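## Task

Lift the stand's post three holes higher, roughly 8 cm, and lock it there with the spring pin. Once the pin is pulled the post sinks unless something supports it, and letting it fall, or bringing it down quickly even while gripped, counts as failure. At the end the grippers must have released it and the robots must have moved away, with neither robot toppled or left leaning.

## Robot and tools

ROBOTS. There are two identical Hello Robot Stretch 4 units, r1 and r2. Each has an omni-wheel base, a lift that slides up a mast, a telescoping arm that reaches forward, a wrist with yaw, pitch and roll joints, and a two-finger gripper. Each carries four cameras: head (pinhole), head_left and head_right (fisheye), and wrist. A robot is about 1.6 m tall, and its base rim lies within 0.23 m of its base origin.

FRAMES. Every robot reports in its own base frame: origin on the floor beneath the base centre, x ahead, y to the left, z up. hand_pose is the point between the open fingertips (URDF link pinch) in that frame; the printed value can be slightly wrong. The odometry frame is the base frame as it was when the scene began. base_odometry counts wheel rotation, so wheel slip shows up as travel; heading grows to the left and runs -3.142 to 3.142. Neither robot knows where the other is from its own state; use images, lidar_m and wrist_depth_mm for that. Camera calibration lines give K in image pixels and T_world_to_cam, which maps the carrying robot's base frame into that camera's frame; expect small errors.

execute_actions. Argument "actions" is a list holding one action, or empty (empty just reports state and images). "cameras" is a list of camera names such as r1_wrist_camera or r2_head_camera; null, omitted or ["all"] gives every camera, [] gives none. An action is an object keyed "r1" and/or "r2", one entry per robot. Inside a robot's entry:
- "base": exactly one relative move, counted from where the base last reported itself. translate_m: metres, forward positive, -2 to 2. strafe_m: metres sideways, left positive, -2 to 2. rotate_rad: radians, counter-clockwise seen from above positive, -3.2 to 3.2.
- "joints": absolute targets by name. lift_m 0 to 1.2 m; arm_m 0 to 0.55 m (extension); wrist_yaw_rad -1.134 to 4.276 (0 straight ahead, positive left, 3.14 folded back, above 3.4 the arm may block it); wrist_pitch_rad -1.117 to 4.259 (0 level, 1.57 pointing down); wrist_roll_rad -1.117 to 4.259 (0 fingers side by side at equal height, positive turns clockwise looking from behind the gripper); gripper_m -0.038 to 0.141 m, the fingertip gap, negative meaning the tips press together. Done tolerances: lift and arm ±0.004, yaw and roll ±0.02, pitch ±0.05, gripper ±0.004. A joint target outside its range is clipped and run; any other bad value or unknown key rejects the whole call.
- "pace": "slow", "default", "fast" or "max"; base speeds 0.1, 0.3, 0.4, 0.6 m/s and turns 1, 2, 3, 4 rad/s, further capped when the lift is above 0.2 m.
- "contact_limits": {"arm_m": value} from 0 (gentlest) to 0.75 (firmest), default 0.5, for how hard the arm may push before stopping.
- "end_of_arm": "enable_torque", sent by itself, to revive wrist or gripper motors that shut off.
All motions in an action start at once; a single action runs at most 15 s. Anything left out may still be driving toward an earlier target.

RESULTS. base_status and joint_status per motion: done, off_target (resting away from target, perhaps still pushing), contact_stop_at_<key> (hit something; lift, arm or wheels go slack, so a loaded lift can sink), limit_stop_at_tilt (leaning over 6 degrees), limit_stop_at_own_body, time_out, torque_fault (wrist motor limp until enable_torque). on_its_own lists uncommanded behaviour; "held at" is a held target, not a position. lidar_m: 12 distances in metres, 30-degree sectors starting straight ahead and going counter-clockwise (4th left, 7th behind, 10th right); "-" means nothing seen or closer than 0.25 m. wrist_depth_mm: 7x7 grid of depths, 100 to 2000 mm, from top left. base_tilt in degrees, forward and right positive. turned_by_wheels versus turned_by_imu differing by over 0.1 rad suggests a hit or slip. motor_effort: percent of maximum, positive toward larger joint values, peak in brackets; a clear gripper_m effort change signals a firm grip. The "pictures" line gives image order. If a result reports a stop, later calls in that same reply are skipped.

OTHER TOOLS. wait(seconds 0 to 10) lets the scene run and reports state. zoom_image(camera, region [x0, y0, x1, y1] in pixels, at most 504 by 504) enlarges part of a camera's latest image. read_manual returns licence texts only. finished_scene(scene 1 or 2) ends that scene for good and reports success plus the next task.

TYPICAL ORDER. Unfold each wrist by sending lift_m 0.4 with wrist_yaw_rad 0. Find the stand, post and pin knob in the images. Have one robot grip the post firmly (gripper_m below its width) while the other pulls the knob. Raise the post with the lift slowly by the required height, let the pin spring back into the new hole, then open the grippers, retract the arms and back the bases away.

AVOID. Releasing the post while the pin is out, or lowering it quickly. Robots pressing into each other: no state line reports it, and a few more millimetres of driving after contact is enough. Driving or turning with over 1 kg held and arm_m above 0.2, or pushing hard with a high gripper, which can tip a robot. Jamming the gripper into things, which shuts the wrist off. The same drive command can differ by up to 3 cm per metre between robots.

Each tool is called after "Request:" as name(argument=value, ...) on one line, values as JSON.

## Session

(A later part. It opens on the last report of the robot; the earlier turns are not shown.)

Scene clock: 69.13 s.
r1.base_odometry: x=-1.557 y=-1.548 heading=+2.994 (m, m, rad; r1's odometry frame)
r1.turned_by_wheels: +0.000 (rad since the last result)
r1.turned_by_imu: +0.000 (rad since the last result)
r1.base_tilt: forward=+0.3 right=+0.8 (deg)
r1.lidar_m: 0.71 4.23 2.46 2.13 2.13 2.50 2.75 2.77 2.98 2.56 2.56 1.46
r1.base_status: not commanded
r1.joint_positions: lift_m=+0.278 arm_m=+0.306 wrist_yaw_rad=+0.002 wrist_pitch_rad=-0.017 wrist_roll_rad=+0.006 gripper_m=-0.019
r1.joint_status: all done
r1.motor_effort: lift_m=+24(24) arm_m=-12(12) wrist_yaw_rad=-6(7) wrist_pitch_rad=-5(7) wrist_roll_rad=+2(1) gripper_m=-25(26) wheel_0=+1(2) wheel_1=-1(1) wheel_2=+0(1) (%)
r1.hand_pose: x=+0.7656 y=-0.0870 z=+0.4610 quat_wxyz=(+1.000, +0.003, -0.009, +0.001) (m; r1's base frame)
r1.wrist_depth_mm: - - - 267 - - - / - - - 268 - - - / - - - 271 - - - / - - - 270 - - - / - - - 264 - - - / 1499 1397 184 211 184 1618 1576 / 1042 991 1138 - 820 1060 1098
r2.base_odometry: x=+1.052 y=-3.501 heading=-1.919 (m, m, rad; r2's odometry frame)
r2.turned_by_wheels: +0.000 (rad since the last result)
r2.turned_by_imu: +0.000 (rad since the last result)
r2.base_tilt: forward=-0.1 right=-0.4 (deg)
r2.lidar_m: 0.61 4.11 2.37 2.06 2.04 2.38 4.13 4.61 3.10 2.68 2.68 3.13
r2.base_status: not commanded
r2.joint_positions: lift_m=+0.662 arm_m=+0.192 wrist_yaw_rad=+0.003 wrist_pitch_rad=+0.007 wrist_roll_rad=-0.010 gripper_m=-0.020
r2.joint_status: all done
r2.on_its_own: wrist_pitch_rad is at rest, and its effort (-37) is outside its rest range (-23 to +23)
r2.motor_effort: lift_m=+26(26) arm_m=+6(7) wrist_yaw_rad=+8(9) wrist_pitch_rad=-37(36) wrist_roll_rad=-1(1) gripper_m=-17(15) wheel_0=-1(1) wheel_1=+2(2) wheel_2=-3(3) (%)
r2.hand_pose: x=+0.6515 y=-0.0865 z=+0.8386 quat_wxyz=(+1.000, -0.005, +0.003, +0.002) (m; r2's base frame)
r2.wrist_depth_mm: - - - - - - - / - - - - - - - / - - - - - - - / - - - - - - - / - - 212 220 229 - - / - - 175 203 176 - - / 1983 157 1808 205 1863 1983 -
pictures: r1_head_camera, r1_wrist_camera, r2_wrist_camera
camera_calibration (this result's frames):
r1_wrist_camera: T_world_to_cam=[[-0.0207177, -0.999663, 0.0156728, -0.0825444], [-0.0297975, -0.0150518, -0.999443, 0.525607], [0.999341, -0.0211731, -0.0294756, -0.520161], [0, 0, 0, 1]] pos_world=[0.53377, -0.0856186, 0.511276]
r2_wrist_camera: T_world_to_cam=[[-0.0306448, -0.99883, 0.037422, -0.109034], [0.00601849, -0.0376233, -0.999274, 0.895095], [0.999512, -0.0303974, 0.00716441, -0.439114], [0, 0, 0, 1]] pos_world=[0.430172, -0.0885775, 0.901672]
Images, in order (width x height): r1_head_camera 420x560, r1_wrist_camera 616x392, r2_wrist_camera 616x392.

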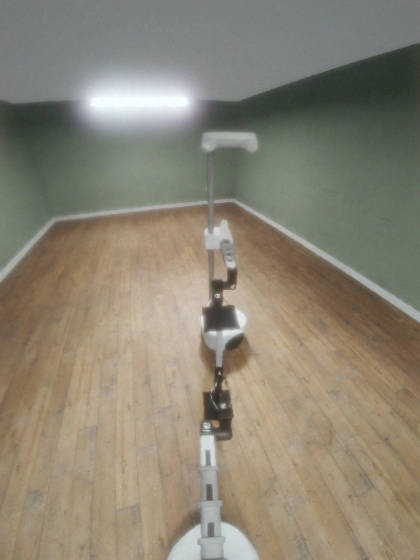

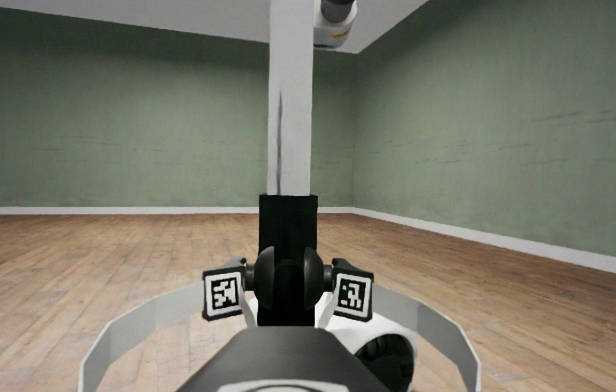

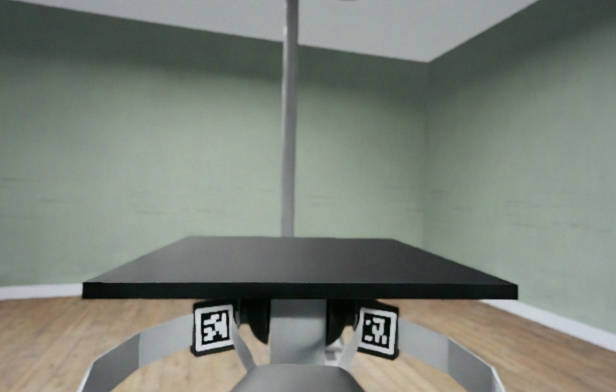

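Request:
execute_actions(actions=[{"r1": {"joints": {"arm_m": 0.294}, "pace": "slow"}}], cameras=["r1_head_camera", "r1_wrist_camera", "r2_wrist_camera"])

Scene clock: 72.30 s.
r1.base_odometry: x=-1.557 y=-1.548 heading=+2.994 (m, m, rad; r1's odometry frame)
r1.turned_by_wheels: +0.000 (rad since the last result)
r1.turned_by_imu: +0.000 (rad since the last result)
r1.base_tilt: forward=+0.4 right=+0.9 (deg)
r1.lidar_m: 0.72 4.22 2.43 2.12 2.12 2.48 2.74 2.74 3.00 2.55 2.54 1.48
r1.base_status: not commanded
r1.joint_positions: lift_m=+0.278 arm_m=+0.296 wrist_yaw_rad=+0.000 wrist_pitch_rad=-0.017 wrist_roll_rad=+0.006 gripper_m=-0.020
r1.joint_status: all done
r1.motor_effort: lift_m=+23(23) arm_m=-9(12) wrist_yaw_rad=-1(12) wrist_pitch_rad=-5(6) wrist_roll_rad=+1(1) gripper_m=-14(26) wheel_0=+2(2) wheel_1=+1(1) wheel_2=+1(1) (%)
r1.hand_pose: x=+0.7550 y=-0.0874 z=+0.4610 quat_wxyz=(+1.000, +0.003, -0.009, +0.000) (m; r1's base frame)
r1.wrist_depth_mm: - - - 931 - - - / - - - - - - - / - - - 282 - - - / - - - 279 - - - / - - - 276 - - - / 1430 1464 183 202 181 1576 1576 / 1060 931 1138 - 798 1042 1118
r2.base_odometry: x=+1.052 y=-3.501 heading=-1.919 (m, m, rad; r2's odometry frame)
r2.turned_by_wheels: +0.000 (rad since the last result)
r2.turned_by_imu: -0.001 (rad since the last result)
r2.base_tilt: forward=-0.2 right=-0.4 (deg)
r2.lidar_m: 0.62 4.11 2.35 2.03 2.05 2.38 4.08 4.59 3.09 2.69 2.68 3.12
r2.base_status: not commanded
r2.joint_positions: lift_m=+0.662 arm_m=+0.192 wrist_yaw_rad=+0.003 wrist_pitch_rad=+0.007 wrist_roll_rad=-0.010 gripper_m=-0.020
r2.joint_status: not commanded
r2.on_its_own: wrist_pitch_rad is at rest, and its effort (-37) is outside its rest range (-23 to +23)
r2.motor_effort: lift_m=+26(26) arm_m=+6(6) wrist_yaw_rad=+9(9) wrist_pitch_rad=-37(37) wrist_roll_rad=-1(1) gripper_m=-17(18) wheel_0=-1(1) wheel_1=+2(2) wheel_2=-3(3) (%)
r2.hand_pose: x=+0.6515 y=-0.0865 z=+0.8386 quat_wxyz=(+1.000, -0.005, +0.003, +0.002) (m; r2's base frame)
r2.wrist_depth_mm: - - - - - - - / - - - - - - - / - - - - - - - / - - - - - - - / - - 212 220 229 - - / - - 175 202 176 - - / - 157 1863 206 1808 1863 -
pictures: r1_head_camera, r1_wrist_camera, r2_wrist_camera
camera_calibration (this result's frames):
r1_wrist_camera: T_world_to_cam=[[-0.0222083, -0.999631, 0.0156721, -0.0820658], [-0.029774, -0.0150077, -0.999444, 0.525286], [0.99931, -0.0226626, -0.0294297, -0.509692], [0, 0, 0, 1]] pos_world=[0.523158, -0.0857031, 0.51128]
r2_wrist_camera: T_world_to_cam=[[-0.0306448, -0.99883, 0.0374219, -0.109034], [0.0060185, -0.0376232, -0.999274, 0.895095], [0.999512, -0.0303973, 0.0071644, -0.439114], [0, 0, 0, 1]] pos_world=[0.430172, -0.0885775, 0.901672]
Images, in order (width x height): r1_head_camera 420x560, r1_wrist_camera 616x392, r2_wrist_camera 616x392.

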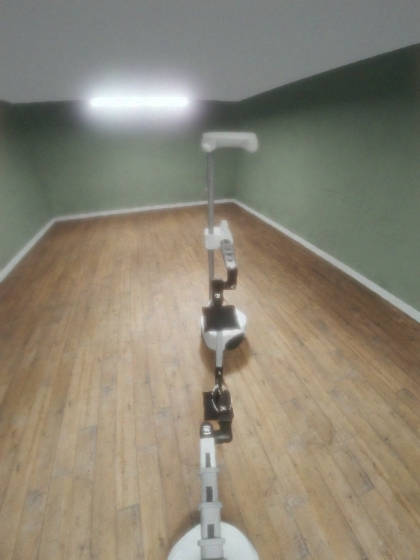

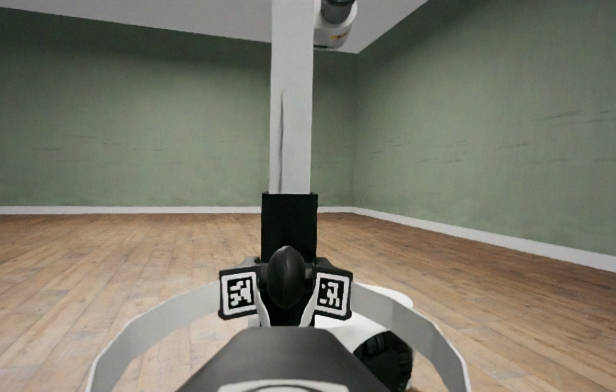

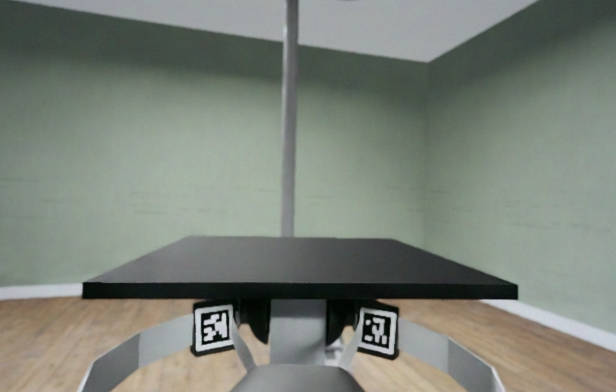

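Request:
execute_actions(actions=[{"r1": {"joints": {"gripper_m": 0.034}}}], cameras=["r1_wrist_camera"])

Request:
execute_actions(actions=[{"r1": {"joints": {"arm_m": 0.323}, "pace": "slow", "contact_limits": {"arm_m": 0.2}}}], cameras=["r1_head_camera", "r1_wrist_camera"])

Scene clock: 76.10 s.
r1.base_odometry: x=-1.557 y=-1.548 heading=+2.994 (m, m, rad; r1's odometry frame)
r1.turned_by_wheels: +0.000 (rad since the last result)
r1.turned_by_imu: +0.000 (rad since the last result)
r1.base_tilt: forward=+0.3 right=+0.8 (deg)
r1.lidar_m: 0.72 4.24 2.49 2.10 2.13 2.49 2.76 2.76 3.00 2.53 2.54 1.48
r1.base_status: not commanded
r1.joint_positions: lift_m=+0.278 arm_m=+0.295 wrist_yaw_rad=-0.005 wrist_pitch_rad=-0.017 wrist_roll_rad=+0.006 gripper_m=+0.034
r1.joint_status: all done
r1.on_its_own: wrist_yaw_rad is at rest, and its effort (+14) is outside its rest range (-13 to +13)
r1.motor_effort: lift_m=+24(23) arm_m=-6(9) wrist_yaw_rad=+14(13) wrist_pitch_rad=-6(5) wrist_roll_rad=+0(1) gripper_m=+1(15) wheel_0=+2(1) wheel_1=+1(1) wheel_2=-2(2) (%)
r1.hand_pose: x=+0.7539 y=-0.0889 z=+0.4610 quat_wxyz=(+1.000, +0.003, -0.009, -0.002) (m; r1's base frame)
r1.wrist_depth_mm: - - - 279 - - - / - - - - - - - / - - - - - - - / - - - 285 - - - / - - - 276 - - - / 1464 1499 187 195 831 1537 1618 / 1042 976 1098 - 798 1078 1118
r2.base_odometry: x=+1.052 y=-3.501 heading=-1.919 (m, m, rad; r2's odometry frame)
r2.turned_by_wheels: +0.000 (rad since the last result)
r2.turned_by_imu: -0.001 (rad since the last result)
r2.base_tilt: forward=-0.2 right=-0.4 (deg)
r2.lidar_m: 0.61 4.12 2.35 2.05 2.04 2.39 4.12 4.60 3.10 2.67 2.69 3.11
r2.base_status: not commanded
r2.joint_positions: lift_m=+0.662 arm_m=+0.192 wrist_yaw_rad=+0.003 wrist_pitch_rad=+0.007 wrist_roll_rad=-0.010 gripper_m=-0.020
r2.joint_status: not commanded
r2.on_its_own: wrist_pitch_rad is at rest, and its effort (-37) is outside its rest range (-23 to +23)
r2.motor_effort: lift_m=+26(26) arm_m=+7(6) wrist_yaw_rad=+9(9) wrist_pitch_rad=-37(37) wrist_roll_rad=-1(2) gripper_m=-17(18) wheel_0=-1(1) wheel_1=+2(2) wheel_2=-3(3) (%)
r2.hand_pose: x=+0.6515 y=-0.0865 z=+0.8386 quat_wxyz=(+1.000, -0.005, +0.003, +0.002) (m; r2's base frame)
r2.wrist_depth_mm: - - - - - - - / - - - - - - - / - - - - - - - / - - - - - - - / - - 213 220 229 - - / - - 175 202 176 - - / - 157 1808 205 1863 1921 -
pictures: r1_wrist_camera
camera_calibration (this result's frames):
r1_wrist_camera: T_world_to_cam=[[-0.027303, -0.999504, 0.0156718, -0.0797064], [-0.0298502, -0.0148554, -0.999444, 0.525303], [0.999181, -0.0277556, -0.0294298, -0.508994], [0, 0, 0, 1]] pos_world=[0.522082, -0.0859907, 0.51128]
Images, in order (width x height): r1_wrist_camera 616x392.

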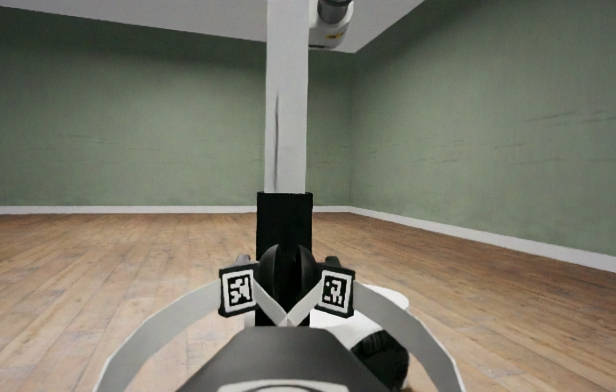

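Scene clock: 76.87 s.
r1.base_odometry: x=-1.557 y=-1.548 heading=+2.993 (m, m, rad; r1's odometry frame)
r1.turned_by_wheels: -0.001 (rad since the last result)
r1.turned_by_imu: -0.001 (rad since the last result)
r1.base_tilt: forward=+0.4 right=+0.8 (deg)
r1.lidar_m: 0.72 4.25 2.46 2.13 2.13 2.51 2.76 2.76 3.02 2.55 2.56 3.00
r1.base_status: not commanded
r1.joint_positions: lift_m=+0.278 arm_m=+0.298 wrist_yaw_rad=-0.009 wrist_pitch_rad=-0.018 wrist_roll_rad=+0.006 gripper_m=+0.034
r1.joint_status: arm_m contact_stop (moved +0.003 of +0.028)
r1.on_its_own: arm_m is slack since a contact_stop (your +0.323 is given up); wrist_yaw_rad is at rest, and its effort (+25) is outside its rest range (-13 to +13)
r1.motor_effort: lift_m=+23(23) arm_m=+0(18) wrist_yaw_rad=+25(28) wrist_pitch_rad=-4(6) wrist_roll_rad=+1(0) gripper_m=-1(0) wheel_0=+1(2) wheel_1=+1(1) wheel_2=-9(9) (%)
r1.contact_limits: arm_m 0.2
r1.hand_pose: x=+0.7569 y=-0.0901 z=+0.4612 quat_wxyz=(+1.000, +0.003, -0.009, -0.005) (m; r1's base frame)
r1.wrist_depth_mm: - - - 904 - - - / - - - - - - - / - - - - - - - / - - - 281 - - - / - - - 274 - - - / 1464 1499 190 197 798 1576 1661 / 1042 946 1118 - 798 1078 1118
r2.base_odometry: x=+1.052 y=-3.501 heading=-1.919 (m, m, rad; r2's odometry frame)
r2.turned_by_wheels: +0.000 (rad since the last result)
r2.turned_by_imu: +0.000 (rad since the last result)
r2.base_tilt: forward=-0.2 right=-0.4 (deg)
r2.lidar_m: 0.61 4.11 2.37 2.05 2.05 2.38 4.09 4.59 3.09 2.67 2.69 3.10
r2.base_status: not commanded
r2.joint_positions: lift_m=+0.662 arm_m=+0.192 wrist_yaw_rad=+0.003 wrist_pitch_rad=+0.007 wrist_roll_rad=-0.010 gripper_m=-0.020
r2.joint_status: not commanded
r2.on_its_own: wrist_pitch_rad is at rest, and its effort (-37) is outside its rest range (-23 to +23)
r2.motor_effort: lift_m=+26(26) arm_m=+6(6) wrist_yaw_rad=+8(8) wrist_pitch_rad=-37(37) wrist_roll_rad=-1(1) gripper_m=-17(16) wheel_0=-1(1) wheel_1=+2(2) wheel_2=-3(3) (%)
r2.hand_pose: x=+0.6515 y=-0.0865 z=+0.8386 quat_wxyz=(+1.000, -0.005, +0.003, +0.002) (m; r2's base frame)
r2.wrist_depth_mm: - - - - - - - / - - - - - - - / - - - - - - - / - - - - - - - / - - 213 220 229 - - / - - 175 202 176 - - / - 156 1808 206 1863 1921 -
pictures: r1_head_camera, r1_wrist_camera
camera_calibration (this result's frames):
r1_wrist_camera: T_world_to_cam=[[-0.0317521, -0.999373, 0.0156568, -0.0775187], [-0.0292374, -0.0147293, -0.999464, 0.525126], [0.999068, -0.0321928, -0.0287514, -0.512652], [0, 0, 0, 1]] pos_world=[0.525067, -0.0862391, 0.511318]
Images, in order (width x height): r1_head_camera 420x560, r1_wrist_camera 616x392.

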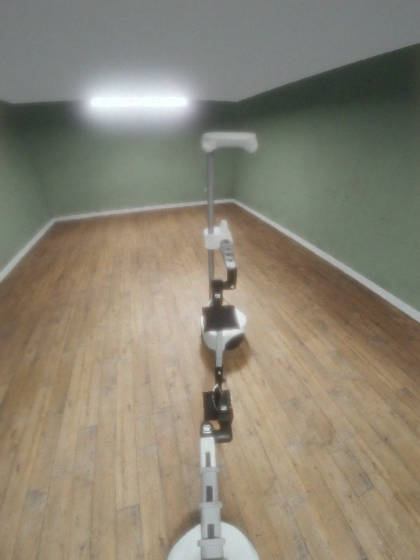

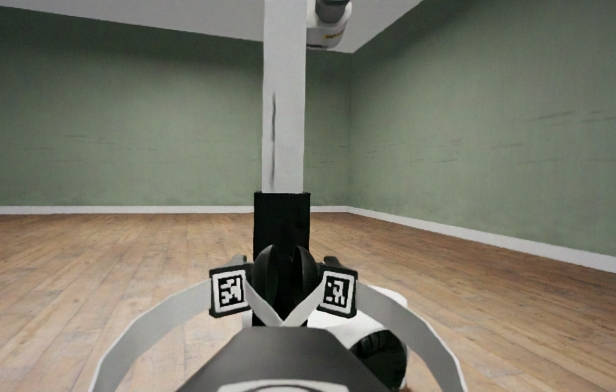

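Request:
execute_actions(actions=[{"r1": {"joints": {"arm_m": 0.283}}}], cameras=["r1_wrist_camera"])

Scene clock: 78.30 s.
r1.base_odometry: x=-1.557 y=-1.548 heading=+2.994 (m, m, rad; r1's odometry frame)
r1.turned_by_wheels: +0.001 (rad since the last result)
r1.turned_by_imu: +0.001 (rad since the last result)
r1.base_tilt: forward=+0.4 right=+0.8 (deg)
r1.lidar_m: 0.72 4.26 2.48 2.11 2.13 2.50 2.75 2.75 3.03 2.53 2.55 1.46
r1.base_status: not commanded
r1.joint_positions: lift_m=+0.278 arm_m=+0.285 wrist_yaw_rad=+0.000 wrist_pitch_rad=-0.017 wrist_roll_rad=+0.006 gripper_m=+0.034
r1.joint_status: all done
r1.motor_effort: lift_m=+23(23) arm_m=-9(9) wrist_yaw_rad=-1(25) wrist_pitch_rad=-5(7) wrist_roll_rad=+0(1) gripper_m=-5(6) wheel_0=+0(1) wheel_1=+1(1) wheel_2=+0(9) (%)
r1.hand_pose: x=+0.7439 y=-0.0874 z=+0.4610 quat_wxyz=(+1.000, +0.003, -0.009, +0.000) (m; r1's base frame)
r1.wrist_depth_mm: - - - 904 - - - / - - - - - - - / - - - 293 - - - / - - - 291 - - - / - - - 286 - - - / 1499 1537 193 289 193 1576 1618 / 1042 976 1118 - 820 1078 1118
r2.base_odometry: x=+1.052 y=-3.501 heading=-1.919 (m, m, rad; r2's odometry frame)
r2.turned_by_wheels: +0.000 (rad since the last result)
r2.turned_by_imu: +0.000 (rad since the last result)
r2.base_tilt: forward=-0.2 right=-0.3 (deg)
r2.lidar_m: 0.63 4.12 2.36 2.05 2.03 2.36 4.12 4.61 3.09 2.66 2.68 3.09
r2.base_status: not commanded
r2.joint_positions: lift_m=+0.662 arm_m=+0.192 wrist_yaw_rad=+0.003 wrist_pitch_rad=+0.007 wrist_roll_rad=-0.010 gripper_m=-0.020
r2.joint_status: not commanded
r2.on_its_own: wrist_pitch_rad is at rest, and its effort (-37) is outside its rest range (-23 to +23)
r2.motor_effort: lift_m=+26(26) arm_m=+7(6) wrist_yaw_rad=+8(9) wrist_pitch_rad=-37(37) wrist_roll_rad=-1(1) gripper_m=-16(15) wheel_0=-1(1) wheel_1=+2(2) wheel_2=-3(3) (%)
r2.hand_pose: x=+0.6515 y=-0.0865 z=+0.8386 quat_wxyz=(+1.000, -0.005, +0.003, +0.002) (m; r2's base frame)
r2.wrist_depth_mm: - - - - - - - / - - - - - - - / - - - - - - - / - - - - - - - / - - 213 220 229 - - / - - 175 202 176 - - / 1983 157 1808 206 1863 1863 -
pictures: r1_wrist_camera
camera_calibration (this result's frames):
r1_wrist_camera: T_world_to_cam=[[-0.0224017, -0.999626, 0.0156703, -0.082222], [-0.0297033, -0.0150019, -0.999446, 0.524926], [0.999308, -0.0228548, -0.0293562, -0.498694], [0, 0, 0, 1]] pos_world=[0.512099, -0.085714, 0.511284]
Images, in order (width x height): r1_wrist_camera 616x392.

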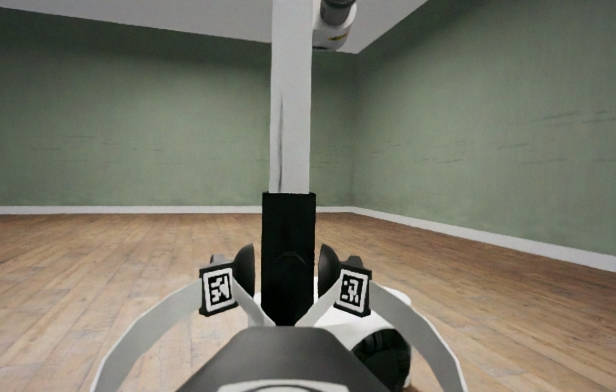

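Request:
execute_actions(actions=[{"r1": {"joints": {"arm_m": 0.322}, "pace": "slow", "contact_limits": {"arm_m": 0.2}}}], cameras=["r1_head_camera", "r1_wrist_camera"])

Scene clock: 80.47 s.
r1.base_odometry: x=-1.557 y=-1.548 heading=+2.994 (m, m, rad; r1's odometry frame)
r1.turned_by_wheels: +0.000 (rad since the last result)
r1.turned_by_imu: +0.000 (rad since the last result)
r1.base_tilt: forward=+0.4 right=+0.9 (deg)
r1.lidar_m: 0.72 4.23 2.46 2.12 2.12 2.48 2.76 2.75 2.99 2.53 2.56 1.48
r1.base_status: not commanded
r1.joint_positions: lift_m=+0.278 arm_m=+0.320 wrist_yaw_rad=+0.000 wrist_pitch_rad=-0.017 wrist_roll_rad=+0.006 gripper_m=+0.034
r1.joint_status: all done
r1.motor_effort: lift_m=+24(23) arm_m=+9(8) wrist_yaw_rad=-1(3) wrist_pitch_rad=-6(4) wrist_roll_rad=+1(2) gripper_m=-4(4) wheel_0=+0(0) wheel_1=+1(1) wheel_2=-1(1) (%)
r1.contact_limits: arm_m 0.2
r1.hand_pose: x=+0.7797 y=-0.0874 z=+0.4610 quat_wxyz=(+1.000, +0.003, -0.009, +0.000) (m; r1's base frame)
r1.wrist_depth_mm: - - - 253 - - - / - - - 255 - - - / - - - 256 - - - / - - - 258 - - - / - - - 249 - - - / 1499 1499 194 216 194 1576 1618 / 1042 946 1118 - 778 1118 1118
r2.base_odometry: x=+1.052 y=-3.501 heading=-1.919 (m, m, rad; r2's odometry frame)
r2.turned_by_wheels: +0.000 (rad since the last result)
r2.turned_by_imu: -0.001 (rad since the last result)
r2.base_tilt: forward=-0.2 right=-0.5 (deg)
r2.lidar_m: 0.62 4.12 2.37 2.05 2.04 2.39 4.13 4.59 3.10 2.69 2.66 3.10
r2.base_status: not commanded
r2.joint_positions: lift_m=+0.662 arm_m=+0.192 wrist_yaw_rad=+0.003 wrist_pitch_rad=+0.007 wrist_roll_rad=-0.010 gripper_m=-0.020
r2.joint_status: not commanded
r2.on_its_own: wrist_pitch_rad is at rest, and its effort (-37) is outside its rest range (-23 to +23)
r2.motor_effort: lift_m=+26(26) arm_m=+6(6) wrist_yaw_rad=+9(9) wrist_pitch_rad=-37(38) wrist_roll_rad=-1(1) gripper_m=-14(15) wheel_0=-1(1) wheel_1=+2(2) wheel_2=-3(3) (%)
r2.hand_pose: x=+0.6515 y=-0.0865 z=+0.8386 quat_wxyz=(+1.000, -0.005, +0.003, +0.002) (m; r2's base frame)
r2.wrist_depth_mm: - - - - - - - / - - - - - - - / - - - - - - - / - - - - - - - / - - 213 221 229 - - / - - 175 202 176 - - / - 157 1808 205 1921 1921 -
pictures: r1_head_camera, r1_wrist_camera
camera_calibration (this result's frames):
r1_wrist_camera: T_world_to_cam=[[-0.0224015, -0.999626, 0.0156705, -0.0814198], [-0.029707, -0.0150019, -0.999446, 0.525992], [0.999308, -0.0228546, -0.0293598, -0.534489], [0, 0, 0, 1]] pos_world=[0.54792, -0.085714, 0.511284]
Images, in order (width x height): r1_head_camera 420x560, r1_wrist_camera 616x392.

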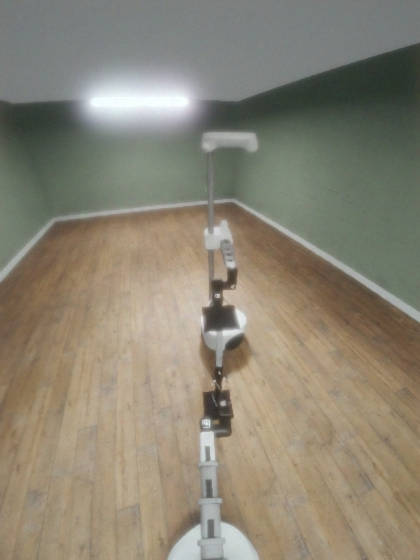

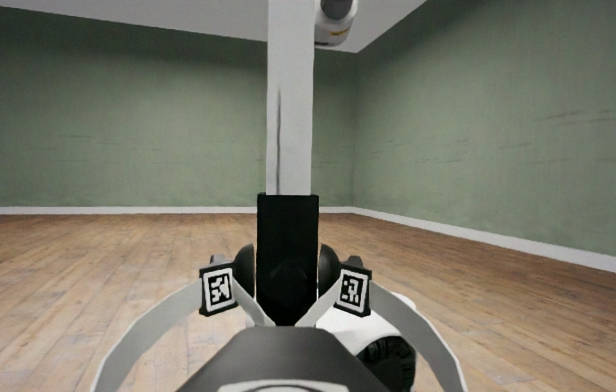

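Request:
execute_actions(actions=[{"r1": {"joints": {"gripper_m": 0.01}}}], cameras=["r1_wrist_camera"])

Scene clock: 82.13 s.
r1.base_odometry: x=-1.557 y=-1.548 heading=+2.994 (m, m, rad; r1's odometry frame)
r1.turned_by_wheels: +0.000 (rad since the last result)
r1.turned_by_imu: +0.000 (rad since the last result)
r1.base_tilt: forward=+0.3 right=+0.8 (deg)
r1.lidar_m: 0.72 4.21 2.46 2.11 2.14 2.49 2.75 2.76 2.99 2.55 2.57 1.47
r1.base_status: not commanded
r1.joint_positions: lift_m=+0.278 arm_m=+0.321 wrist_yaw_rad=+0.000 wrist_pitch_rad=-0.017 wrist_roll_rad=+0.006 gripper_m=+0.010
r1.joint_status: all done
r1.motor_effort: lift_m=+23(23) arm_m=+8(9) wrist_yaw_rad=+1(0) wrist_pitch_rad=-5(6) wrist_roll_rad=+2(1) gripper_m=-12(11) wheel_0=+0(0) wheel_1=+1(1) wheel_2=+0(1) (%)
r1.hand_pose: x=+0.7799 y=-0.0875 z=+0.4610 quat_wxyz=(+1.000, +0.003, -0.009, +0.000) (m; r1's base frame)
r1.wrist_depth_mm: - - - 255 - - - / - - - 255 - - - / - - - 256 - - - / - - - 256 - - - / - - - 251 - - - / 1499 1537 188 214 189 1576 1618 / 1042 946 1118 - 778 1025 1118
r2.base_odometry: x=+1.052 y=-3.501 heading=-1.919 (m, m, rad; r2's odometry frame)
r2.turned_by_wheels: +0.000 (rad since the last result)
r2.turned_by_imu: +0.000 (rad since the last result)
r2.base_tilt: forward=-0.2 right=-0.4 (deg)
r2.lidar_m: 0.63 4.12 2.36 2.06 2.05 2.39 4.12 4.62 3.09 2.68 2.67 3.09
r2.base_status: not commanded
r2.joint_positions: lift_m=+0.662 arm_m=+0.192 wrist_yaw_rad=+0.003 wrist_pitch_rad=+0.007 wrist_roll_rad=-0.010 gripper_m=-0.020
r2.joint_status: not commanded
r2.on_its_own: wrist_pitch_rad is at rest, and its effort (-38) is outside its rest range (-23 to +23)
r2.motor_effort: lift_m=+26(26) arm_m=+6(6) wrist_yaw_rad=+8(8) wrist_pitch_rad=-38(37) wrist_roll_rad=-1(1) gripper_m=-18(16) wheel_0=-1(1) wheel_1=+2(2) wheel_2=-3(3) (%)
r2.hand_pose: x=+0.6515 y=-0.0865 z=+0.8386 quat_wxyz=(+1.000, -0.005, +0.003, +0.002) (m; r2's base frame)
r2.wrist_depth_mm: - - - - - - - / - - - - - - - / - - - - - - - / - - - - - - - / - - 213 221 229 - - / - - 175 202 176 - - / - 157 1808 206 1863 1921 -
pictures: r1_wrist_camera
camera_calibration (this result's frames):
r1_wrist_camera: T_world_to_cam=[[-0.0226764, -0.99962, 0.0156703, -0.0812803], [-0.0297111, -0.0149936, -0.999446, 0.526], [0.999301, -0.0231294, -0.0293598, -0.534676], [0, 0, 0, 1]] pos_world=[0.548087, -0.0857296, 0.511284]
Images, in order (width x height): r1_wrist_camera 616x392.

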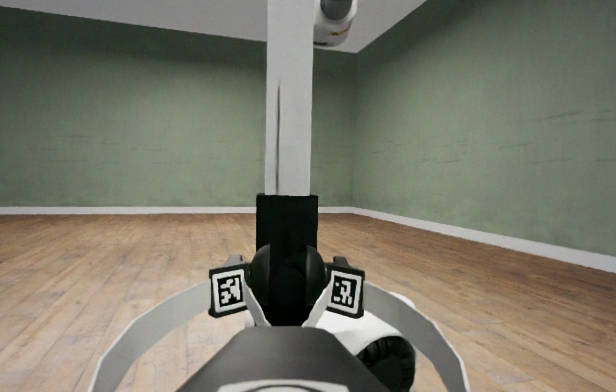

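Request:
execute_actions(actions=[{"r1": {"joints": {"gripper_m": -0.02, "arm_m": 0.328}, "pace": "slow", "contact_limits": {"arm_m": 0.25}}}], cameras=["r1_head_camera", "r1_wrist_camera"])

Scene clock: 83.80 s.
r1.base_odometry: x=-1.557 y=-1.548 heading=+2.994 (m, m, rad; r1's odometry frame)
r1.turned_by_wheels: +0.000 (rad since the last result)
r1.turned_by_imu: +0.000 (rad since the last result)
r1.base_tilt: forward=+0.3 right=+0.8 (deg)
r1.lidar_m: 0.72 4.20 2.46 2.14 2.12 2.51 2.75 2.74 3.00 2.54 2.57 1.45
r1.base_status: not commanded
r1.joint_positions: lift_m=+0.278 arm_m=+0.327 wrist_yaw_rad=+0.001 wrist_pitch_rad=-0.017 wrist_roll_rad=+0.006 gripper_m=-0.019
r1.joint_status: all done
r1.motor_effort: lift_m=+23(23) arm_m=+6(10) wrist_yaw_rad=-7(4) wrist_pitch_rad=-6(6) wrist_roll_rad=+1(1) gripper_m=-22(26) wheel_0=+1(0) wheel_1=+1(1) wheel_2=-1(0) (%)
r1.contact_limits: arm_m 0.25
r1.hand_pose: x=+0.7864 y=-0.0870 z=+0.4610 quat_wxyz=(+1.000, +0.003, -0.009, +0.001) (m; r1's base frame)
r1.wrist_depth_mm: - - - 248 - - - / - - - 248 - - - / - - - 251 - - - / - - - 251 - - - / - - - 243 - - - / 1464 1255 189 208 185 1618 1661 / 1042 1008 1138 - 788 1025 1138
r2.base_odometry: x=+1.052 y=-3.501 heading=-1.919 (m, m, rad; r2's odometry frame)
r2.turned_by_wheels: +0.000 (rad since the last result)
r2.turned_by_imu: +0.000 (rad since the last result)
r2.base_tilt: forward=-0.2 right=-0.4 (deg)
r2.lidar_m: 0.62 4.11 2.34 2.06 2.05 2.36 4.12 4.59 3.10 2.68 2.68 3.09
r2.base_status: not commanded
r2.joint_positions: lift_m=+0.662 arm_m=+0.192 wrist_yaw_rad=+0.003 wrist_pitch_rad=+0.007 wrist_roll_rad=-0.010 gripper_m=-0.020
r2.joint_status: not commanded
r2.on_its_own: wrist_pitch_rad is at rest, and its effort (-37) is outside its rest range (-23 to +23)
r2.motor_effort: lift_m=+26(26) arm_m=+6(6) wrist_yaw_rad=+9(8) wrist_pitch_rad=-37(37) wrist_roll_rad=-1(1) gripper_m=-16(15) wheel_0=-1(1) wheel_1=+3(2) wheel_2=-3(3) (%)
r2.hand_pose: x=+0.6515 y=-0.0865 z=+0.8386 quat_wxyz=(+1.000, -0.005, +0.003, +0.002) (m; r2's base frame)
r2.wrist_depth_mm: - - - - - - - / - - - - - - - / - - - - - - - / - - - - - - - / - - 212 220 229 - - / - - 175 202 175 - - / - 157 1863 206 1863 1921 -
pictures: r1_head_camera, r1_wrist_camera
camera_calibration (this result's frames):
r1_wrist_camera: T_world_to_cam=[[-0.0209839, -0.999657, 0.0156726, -0.0819809], [-0.0297976, -0.0150438, -0.999443, 0.526229], [0.999336, -0.0214392, -0.0294717, -0.540944], [0, 0, 0, 1]] pos_world=[0.554545, -0.0856337, 0.511278]
Images, in order (width x height): r1_head_camera 420x560, r1_wrist_camera 616x392.

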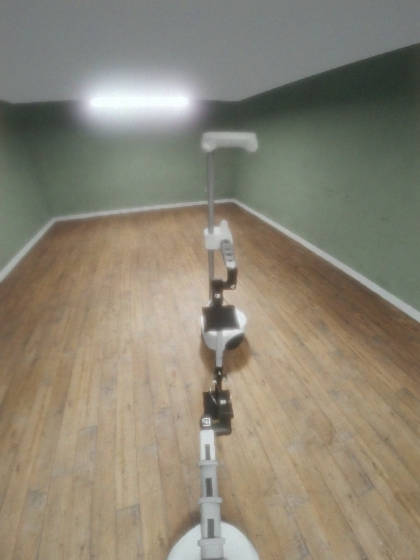

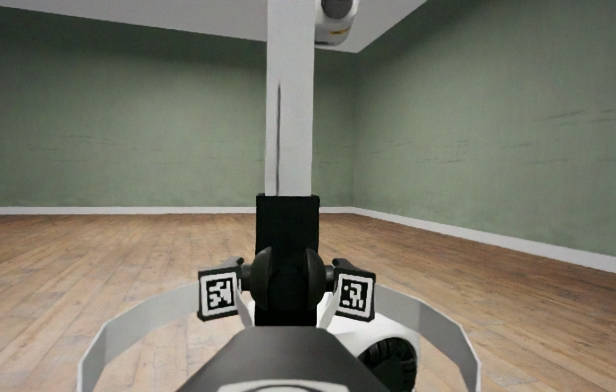

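Request:
execute_actions(actions=[{"r1": {"joints": {"arm_m": 0.317}, "pace": "slow"}}], cameras=["r1_head_camera", "r1_wrist_camera"])

Scene clock: 85.27 s.
r1.base_odometry: x=-1.557 y=-1.548 heading=+2.994 (m, m, rad; r1's odometry frame)
r1.turned_by_wheels: +0.000 (rad since the last result)
r1.turned_by_imu: +0.000 (rad since the last result)
r1.base_tilt: forward=+0.3 right=+0.9 (deg)
r1.lidar_m: 0.73 4.23 2.43 2.14 2.12 2.50 2.74 2.76 3.01 2.52 2.56 1.46
r1.base_status: not commanded
r1.joint_positions: lift_m=+0.278 arm_m=+0.319 wrist_yaw_rad=+0.003 wrist_pitch_rad=-0.017 wrist_roll_rad=+0.006 gripper_m=-0.019
r1.joint_status: all done
r1.motor_effort: lift_m=+23(24) arm_m=-13(14) wrist_yaw_rad=-9(8) wrist_pitch_rad=-5(6) wrist_roll_rad=+1(1) gripper_m=-24(25) wheel_0=+0(0) wheel_1=+1(1) wheel_2=+1(1) (%)
r1.hand_pose: x=+0.7789 y=-0.0867 z=+0.4609 quat_wxyz=(+1.000, +0.003, -0.009, +0.001) (m; r1's base frame)
r1.wrist_depth_mm: - - - 254 - - - / - - - 255 - - - / - - - 256 - - - / - - - 259 - - - / - - - 250 - - - / 1464 1366 189 213 185 1618 1618 / 1042 991 1118 - 798 1025 1118
r2.base_odometry: x=+1.052 y=-3.501 heading=-1.919 (m, m, rad; r2's odometry frame)
r2.turned_by_wheels: +0.000 (rad since the last result)
r2.turned_by_imu: +0.000 (rad since the last result)
r2.base_tilt: forward=-0.2 right=-0.4 (deg)
r2.lidar_m: 0.61 4.09 2.37 2.05 2.03 2.35 4.10 4.61 3.09 2.69 2.69 3.09
r2.base_status: not commanded
r2.joint_positions: lift_m=+0.662 arm_m=+0.192 wrist_yaw_rad=+0.003 wrist_pitch_rad=+0.007 wrist_roll_rad=-0.010 gripper_m=-0.020
r2.joint_status: not commanded
r2.on_its_own: wrist_pitch_rad is at rest, and its effort (-36) is outside its rest range (-23 to +23)
r2.motor_effort: lift_m=+26(26) arm_m=+6(6) wrist_yaw_rad=+8(9) wrist_pitch_rad=-36(37) wrist_roll_rad=-1(2) gripper_m=-16(15) wheel_0=-1(1) wheel_1=+2(2) wheel_2=-4(3) (%)
r2.hand_pose: x=+0.6515 y=-0.0865 z=+0.8387 quat_wxyz=(+1.000, -0.005, +0.003, +0.002) (m; r2's base frame)
r2.wrist_depth_mm: - - - - - - - / - - - - - - - / - - - - - - - / - - - - - - - / - - 212 220 229 - - / - - 175 202 176 - - / - 156 1863 205 1863 1921 -
pictures: r1_head_camera, r1_wrist_camera
camera_calibration (this result's frames):
r1_wrist_camera: T_world_to_cam=[[-0.0197971, -0.999681, 0.0156756, -0.0827227], [-0.0299081, -0.0150795, -0.999439, 0.526056], [0.999357, -0.0202548, -0.0296, -0.533338], [0, 0, 0, 1]] pos_world=[0.54709, -0.0855663, 0.51127]
Images, in order (width x height): r1_head_camera 420x560, r1_wrist_camera 616x392.

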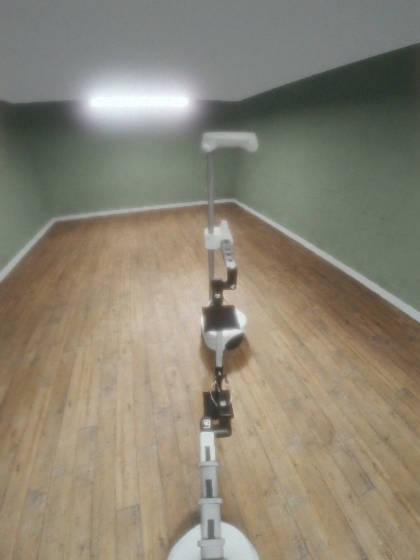

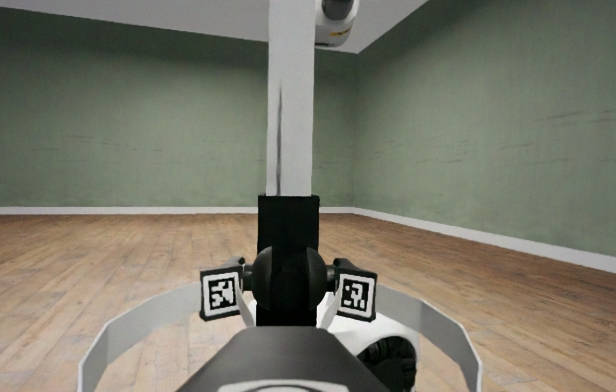

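Request:
zoom_image(camera="r1_wrist_camera", region=[220, 220, 360, 335])

Request:
zoom_image(camera="r1_head_camera", region=[200, 355, 240, 400])

Region (220, 220, 360, 335) of r1_wrist_camera's 616x392 image, scaled by 3.600; it fills the top 414 rows of this view, and the rest is white.

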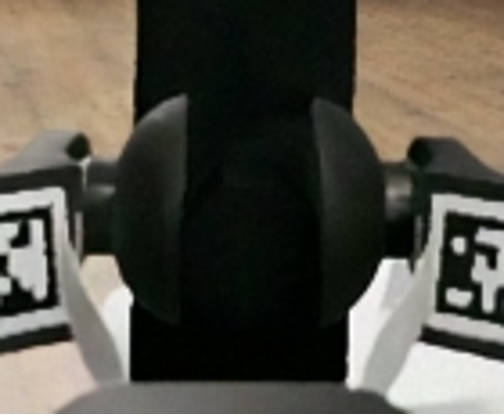

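Region (200, 355, 240, 400) of r1_head_camera's 420x560 image, scaled by 11.200, with more detail than that image has.

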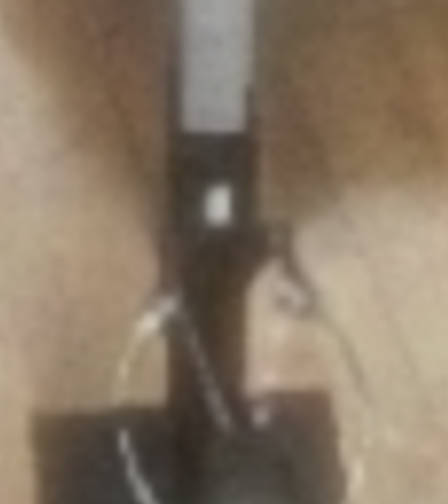

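Request:
execute_actions(actions=[{"r1": {"joints": {"gripper_m": -0.036}}}], cameras=["r1_head_camera", "r1_wrist_camera"])

Request:
zoom_image(camera="r1_head_camera", region=[200, 355, 240, 400])

Request:
zoom_image(camera="r1_wrist_camera", region=[220, 220, 360, 335])

Scene clock: 87.63 s.
r1.base_odometry: x=-1.557 y=-1.548 heading=+2.994 (m, m, rad; r1's odometry frame)
r1.turned_by_wheels: +0.000 (rad since the last result)
r1.turned_by_imu: +0.000 (rad since the last result)
r1.base_tilt: forward=+0.4 right=+0.9 (deg)
r1.lidar_m: 0.71 4.24 2.43 2.13 2.12 2.51 2.76 2.74 3.01 2.55 2.55 1.49
r1.base_status: not commanded
r1.joint_positions: lift_m=+0.278 arm_m=+0.319 wrist_yaw_rad=+0.003 wrist_pitch_rad=-0.017 wrist_roll_rad=+0.006 gripper_m=-0.035
r1.joint_status: all done
r1.motor_effort: lift_m=+23(23) arm_m=-13(13) wrist_yaw_rad=-11(10) wrist_pitch_rad=-5(6) wrist_roll_rad=+1(1) gripper_m=-29(30) wheel_0=+0(0) wheel_1=+1(1) wheel_2=+2(1) (%)
r1.hand_pose: x=+0.7790 y=-0.0865 z=+0.4609 quat_wxyz=(+1.000, +0.003, -0.009, +0.002) (m; r1's base frame)
r1.wrist_depth_mm: - - - 254 - - - / - - - 256 - - - / - - - 256 - - - / - - - 258 - - - / - - - 250 - - - / 1464 1281 186 211 183 1576 1618 / 1042 1008 1138 - 809 1042 1118
r2.base_odometry: x=+1.052 y=-3.501 heading=-1.919 (m, m, rad; r2's odometry frame)
r2.turned_by_wheels: +0.000 (rad since the last result)
r2.turned_by_imu: -0.001 (rad since the last result)
r2.base_tilt: forward=-0.2 right=-0.4 (deg)
r2.lidar_m: 0.62 4.13 2.37 2.05 2.05 2.37 4.10 4.60 3.09 2.68 2.69 3.11
r2.base_status: not commanded
r2.joint_positions: lift_m=+0.662 arm_m=+0.192 wrist_yaw_rad=+0.003 wrist_pitch_rad=+0.007 wrist_roll_rad=-0.010 gripper_m=-0.020
r2.joint_status: not commanded
r2.on_its_own: wrist_pitch_rad is at rest, and its effort (-36) is outside its rest range (-23 to +23)
r2.motor_effort: lift_m=+26(26) arm_m=+7(6) wrist_yaw_rad=+8(9) wrist_pitch_rad=-36(36) wrist_roll_rad=-1(2) gripper_m=-15(15) wheel_0=-1(1) wheel_1=+2(2) wheel_2=-3(3) (%)
r2.hand_pose: x=+0.6515 y=-0.0865 z=+0.8387 quat_wxyz=(+1.000, -0.005, +0.003, +0.002) (m; r2's base frame)
r2.wrist_depth_mm: - - - - - - - / - - - - - - - / - - - - - - - / - - - - - - - / - - 212 220 229 - - / - - 175 203 176 - - / - 156 1863 205 1863 1921 -
pictures: r1_head_camera, r1_wrist_camera
camera_calibration (this result's frames):
r1_wrist_camera: T_world_to_cam=[[-0.019084, -0.999695, 0.0156757, -0.0830724], [-0.0298973, -0.015101, -0.999439, 0.52605], [0.999371, -0.019542, -0.0296, -0.533345], [0, 0, 0, 1]] pos_world=[0.547151, -0.0855258, 0.51127]
Images, in order (width x height): r1_head_camera 420x560, r1_wrist_camera 616x392.

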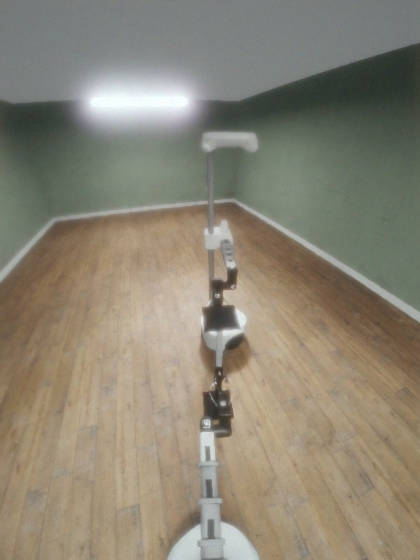

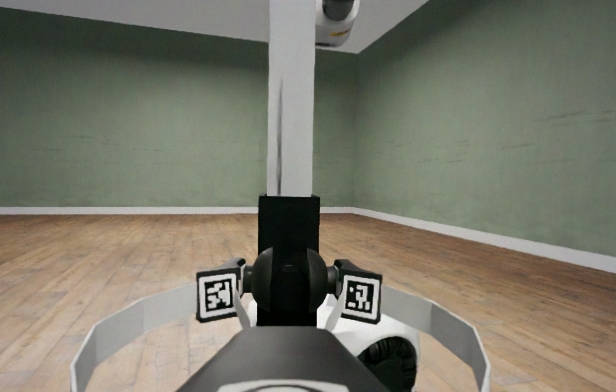

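Region (200, 355, 240, 400) of r1_head_camera's 420x560 image, scaled by 11.200, with more detail than that image has.

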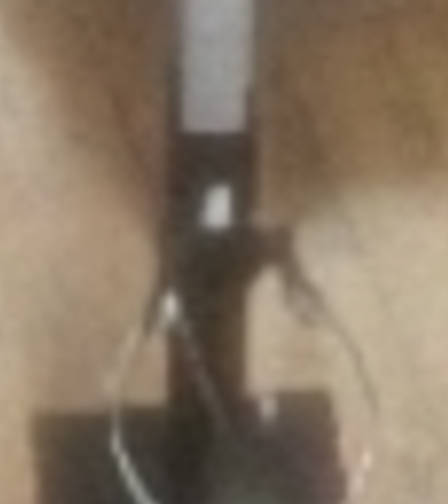

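Region (220, 220, 360, 335) of r1_wrist_camera's 616x392 image, scaled by 3.600; it fills the top 414 rows of this view, and the rest is white.

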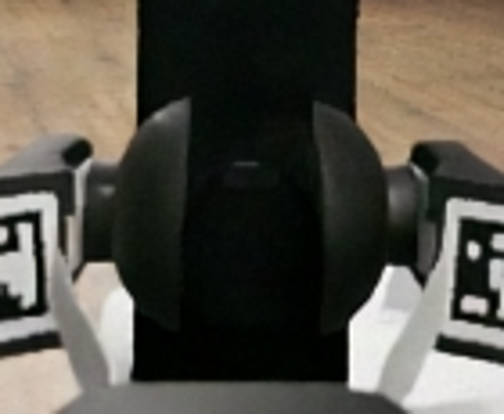

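Request:
execute_actions(actions=[{"r1": {"joints": {"arm_m": 0.311}, "pace": "slow"}}], cameras=["r1_head_camera", "r1_wrist_camera"])

Request:
zoom_image(camera="r1_head_camera", region=[200, 355, 240, 400])

Request:
zoom_image(camera="r1_wrist_camera", region=[220, 220, 360, 335])

Scene clock: 89.07 s.
r1.base_odometry: x=-1.557 y=-1.548 heading=+2.994 (m, m, rad; r1's odometry frame)
r1.turned_by_wheels: +0.000 (rad since the last result)
r1.turned_by_imu: +0.000 (rad since the last result)
r1.base_tilt: forward=+0.4 right=+0.9 (deg)
r1.lidar_m: 0.71 4.22 2.46 2.14 2.10 2.52 2.74 2.73 3.01 2.55 2.56 1.46
r1.base_status: not commanded
r1.joint_positions: lift_m=+0.278 arm_m=+0.313 wrist_yaw_rad=+0.003 wrist_pitch_rad=-0.018 wrist_roll_rad=+0.006 gripper_m=-0.035
r1.joint_status: all done
r1.motor_effort: lift_m=+24(23) arm_m=-13(13) wrist_yaw_rad=-11(12) wrist_pitch_rad=-5(5) wrist_roll_rad=+1(1) gripper_m=-29(29) wheel_0=+0(0) wheel_1=+1(1) wheel_2=+3(2) (%)
r1.hand_pose: x=+0.7730 y=-0.0865 z=+0.4611 quat_wxyz=(+1.000, +0.003, -0.009, +0.002) (m; r1's base frame)
r1.wrist_depth_mm: - - - 260 - - - / - - - 263 - - - / - - - 263 - - - / - - - 264 - - - / - - - 256 - - - / 1430 1308 185 216 182 1576 1661 / 1025 991 1118 - 809 1042 1138
r2.base_odometry: x=+1.052 y=-3.501 heading=-1.919 (m, m, rad; r2's odometry frame)
r2.turned_by_wheels: +0.000 (rad since the last result)
r2.turned_by_imu: +0.000 (rad since the last result)
r2.base_tilt: forward=-0.2 right=-0.4 (deg)
r2.lidar_m: 0.61 4.11 2.35 2.04 2.05 2.39 4.12 4.61 3.09 2.67 2.68 3.09
r2.base_status: not commanded
r2.joint_positions: lift_m=+0.662 arm_m=+0.192 wrist_yaw_rad=+0.003 wrist_pitch_rad=+0.007 wrist_roll_rad=-0.010 gripper_m=-0.020
r2.joint_status: not commanded
r2.on_its_own: wrist_pitch_rad is at rest, and its effort (-36) is outside its rest range (-23 to +23)
r2.motor_effort: lift_m=+26(26) arm_m=+7(6) wrist_yaw_rad=+9(9) wrist_pitch_rad=-36(36) wrist_roll_rad=-1(1) gripper_m=-16(16) wheel_0=-1(1) wheel_1=+2(2) wheel_2=-3(3) (%)
r2.hand_pose: x=+0.6515 y=-0.0865 z=+0.8387 quat_wxyz=(+1.000, -0.005, +0.003, +0.002) (m; r2's base frame)
r2.wrist_depth_mm: - - - - - - - / - - - - - - - / - - - - - - - / - - - - - - - / - - 212 220 229 - - / - - 175 203 176 - - / - 157 1863 206 1863 1921 -
pictures: r1_head_camera, r1_wrist_camera
camera_calibration (this result's frames):
r1_wrist_camera: T_world_to_cam=[[-0.0189479, -0.999698, 0.0156665, -0.0832474], [-0.0294868, -0.0151037, -0.999451, 0.52568], [0.999386, -0.0193994, -0.0291917, -0.527605], [0, 0, 0, 1]] pos_world=[0.541204, -0.0855177, 0.511294]
Images, in order (width x height): r1_head_camera 420x560, r1_wrist_camera 616x392.

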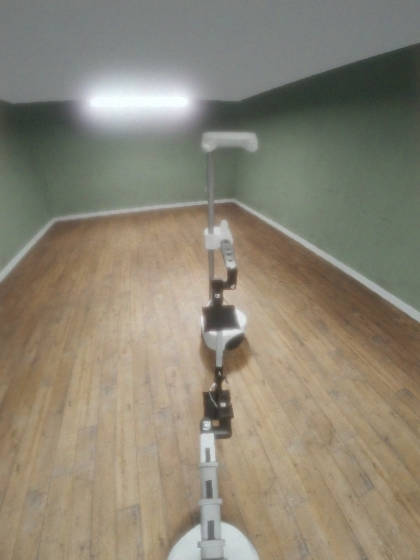

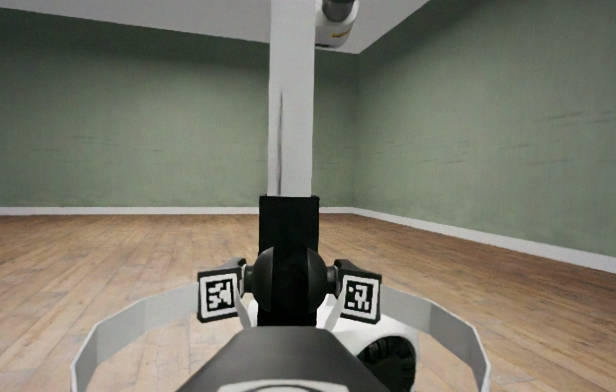

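Region (200, 355, 240, 400) of r1_head_camera's 420x560 image, scaled by 11.200, with more detail than that image has.

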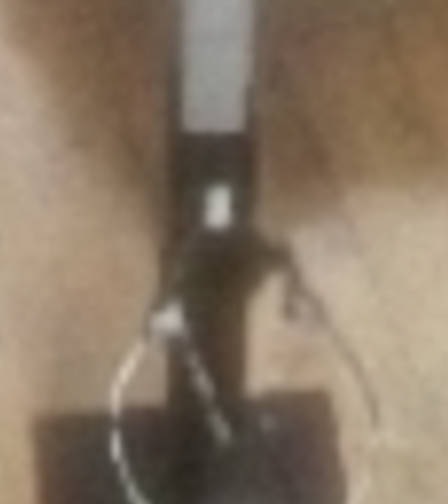

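Region (220, 220, 360, 335) of r1_wrist_camera's 616x392 image, scaled by 3.600; it fills the top 414 rows of this view, and the rest is white.

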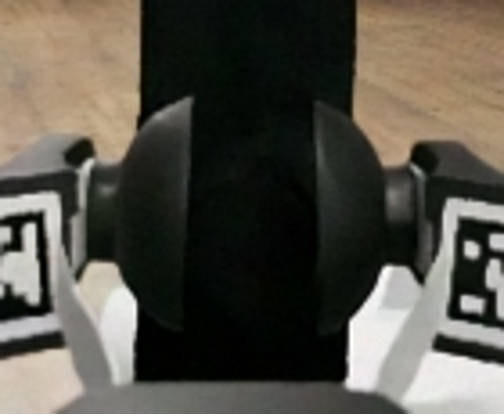

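Request:
execute_actions(actions=[{"r2": {"joints": {"lift_m": 0.667}, "pace": "slow"}}], cameras=["r1_wrist_camera", "r2_wrist_camera"])

Scene clock: 91.87 s.
r1.base_odometry: x=-1.557 y=-1.548 heading=+2.994 (m, m, rad; r1's odometry frame)
r1.turned_by_wheels: +0.000 (rad since the last result)
r1.turned_by_imu: +0.000 (rad since the last result)
r1.base_tilt: forward=+0.4 right=+0.9 (deg)
r1.lidar_m: 0.70 4.23 2.48 2.12 2.13 2.48 2.75 2.76 2.99 2.54 2.55 1.45
r1.base_status: not commanded
r1.joint_positions: lift_m=+0.278 arm_m=+0.313 wrist_yaw_rad=+0.003 wrist_pitch_rad=-0.018 wrist_roll_rad=+0.006 gripper_m=-0.035
r1.joint_status: not commanded
r1.motor_effort: lift_m=+23(23) arm_m=-13(14) wrist_yaw_rad=-10(12) wrist_pitch_rad=-4(4) wrist_roll_rad=+2(1) gripper_m=-28(30) wheel_0=+0(0) wheel_1=+1(1) wheel_2=+2(2) (%)
r1.hand_pose: x=+0.7730 y=-0.0865 z=+0.4611 quat_wxyz=(+1.000, +0.003, -0.009, +0.002) (m; r1's base frame)
r1.wrist_depth_mm: - - - 260 - - - / - - - 262 - - - / - - - 265 - - - / - - - 264 - - - / - - - 257 - - - / 1499 1308 186 216 183 1576 1661 / 1042 991 1138 - 798 1042 1118
r2.base_odometry: x=+1.052 y=-3.501 heading=-1.919 (m, m, rad; r2's odometry frame)
r2.turned_by_wheels: +0.000 (rad since the last result)
r2.turned_by_imu: -0.001 (rad since the last result)
r2.base_tilt: forward=-0.1 right=-0.5 (deg)
r2.lidar_m: 0.61 4.12 2.38 2.05 2.05 2.35 4.11 4.61 3.07 2.68 2.68 3.11
r2.base_status: not commanded
r2.joint_positions: lift_m=+0.666 arm_m=+0.192 wrist_yaw_rad=+0.003 wrist_pitch_rad=+0.006 wrist_roll_rad=-0.010 gripper_m=-0.020
r2.joint_status: all done
r2.on_its_own: wrist_pitch_rad is at rest, and its effort (-35) is outside its rest range (-23 to +23)
r2.motor_effort: lift_m=+26(24) arm_m=+6(6) wrist_yaw_rad=+8(8) wrist_pitch_rad=-35(37) wrist_roll_rad=-1(1) gripper_m=-17(16) wheel_0=-1(1) wheel_1=+2(2) wheel_2=-3(3) (%)
r2.hand_pose: x=+0.6515 y=-0.0865 z=+0.8428 quat_wxyz=(+1.000, -0.005, +0.003, +0.002) (m; r2's base frame)
r2.wrist_depth_mm: - - - - - - - / - - - - - - - / - - - - - - - / - - - - - - - / - - 212 220 229 - - / - - 174 202 176 - - / - 157 1863 206 1863 1921 -
pictures: r1_wrist_camera, r2_wrist_camera
camera_calibration (this result's frames):
r1_wrist_camera: T_world_to_cam=[[-0.0189486, -0.999698, 0.0156665, -0.0832471], [-0.0294853, -0.0151037, -0.999451, 0.525679], [0.999386, -0.0194001, -0.0291902, -0.527605], [0, 0, 0, 1]] pos_world=[0.541203, -0.0855178, 0.511294]
r2_wrist_camera: T_world_to_cam=[[-0.0306618, -0.99883, 0.0374067, -0.109165], [0.00646496, -0.0376217, -0.999271, 0.898961], [0.999509, -0.0303976, 0.00761094, -0.439519], [0, 0, 0, 1]] pos_world=[0.430144, -0.0885776, 0.905735]
Images, in order (width x height): r1_wrist_camera 616x392, r2_wrist_camera 616x392.

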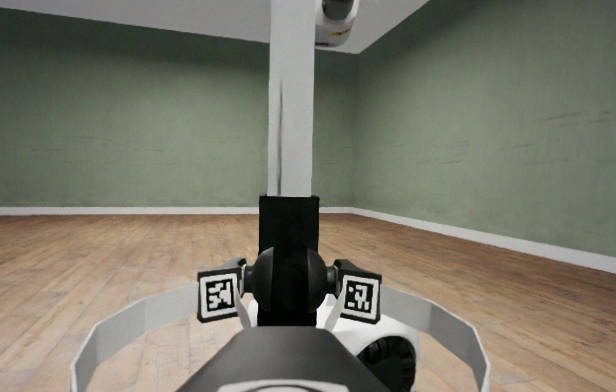

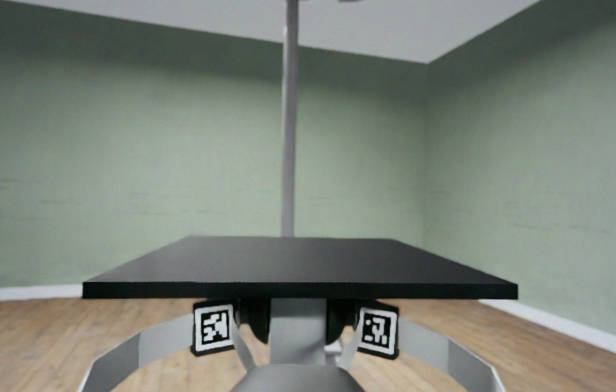

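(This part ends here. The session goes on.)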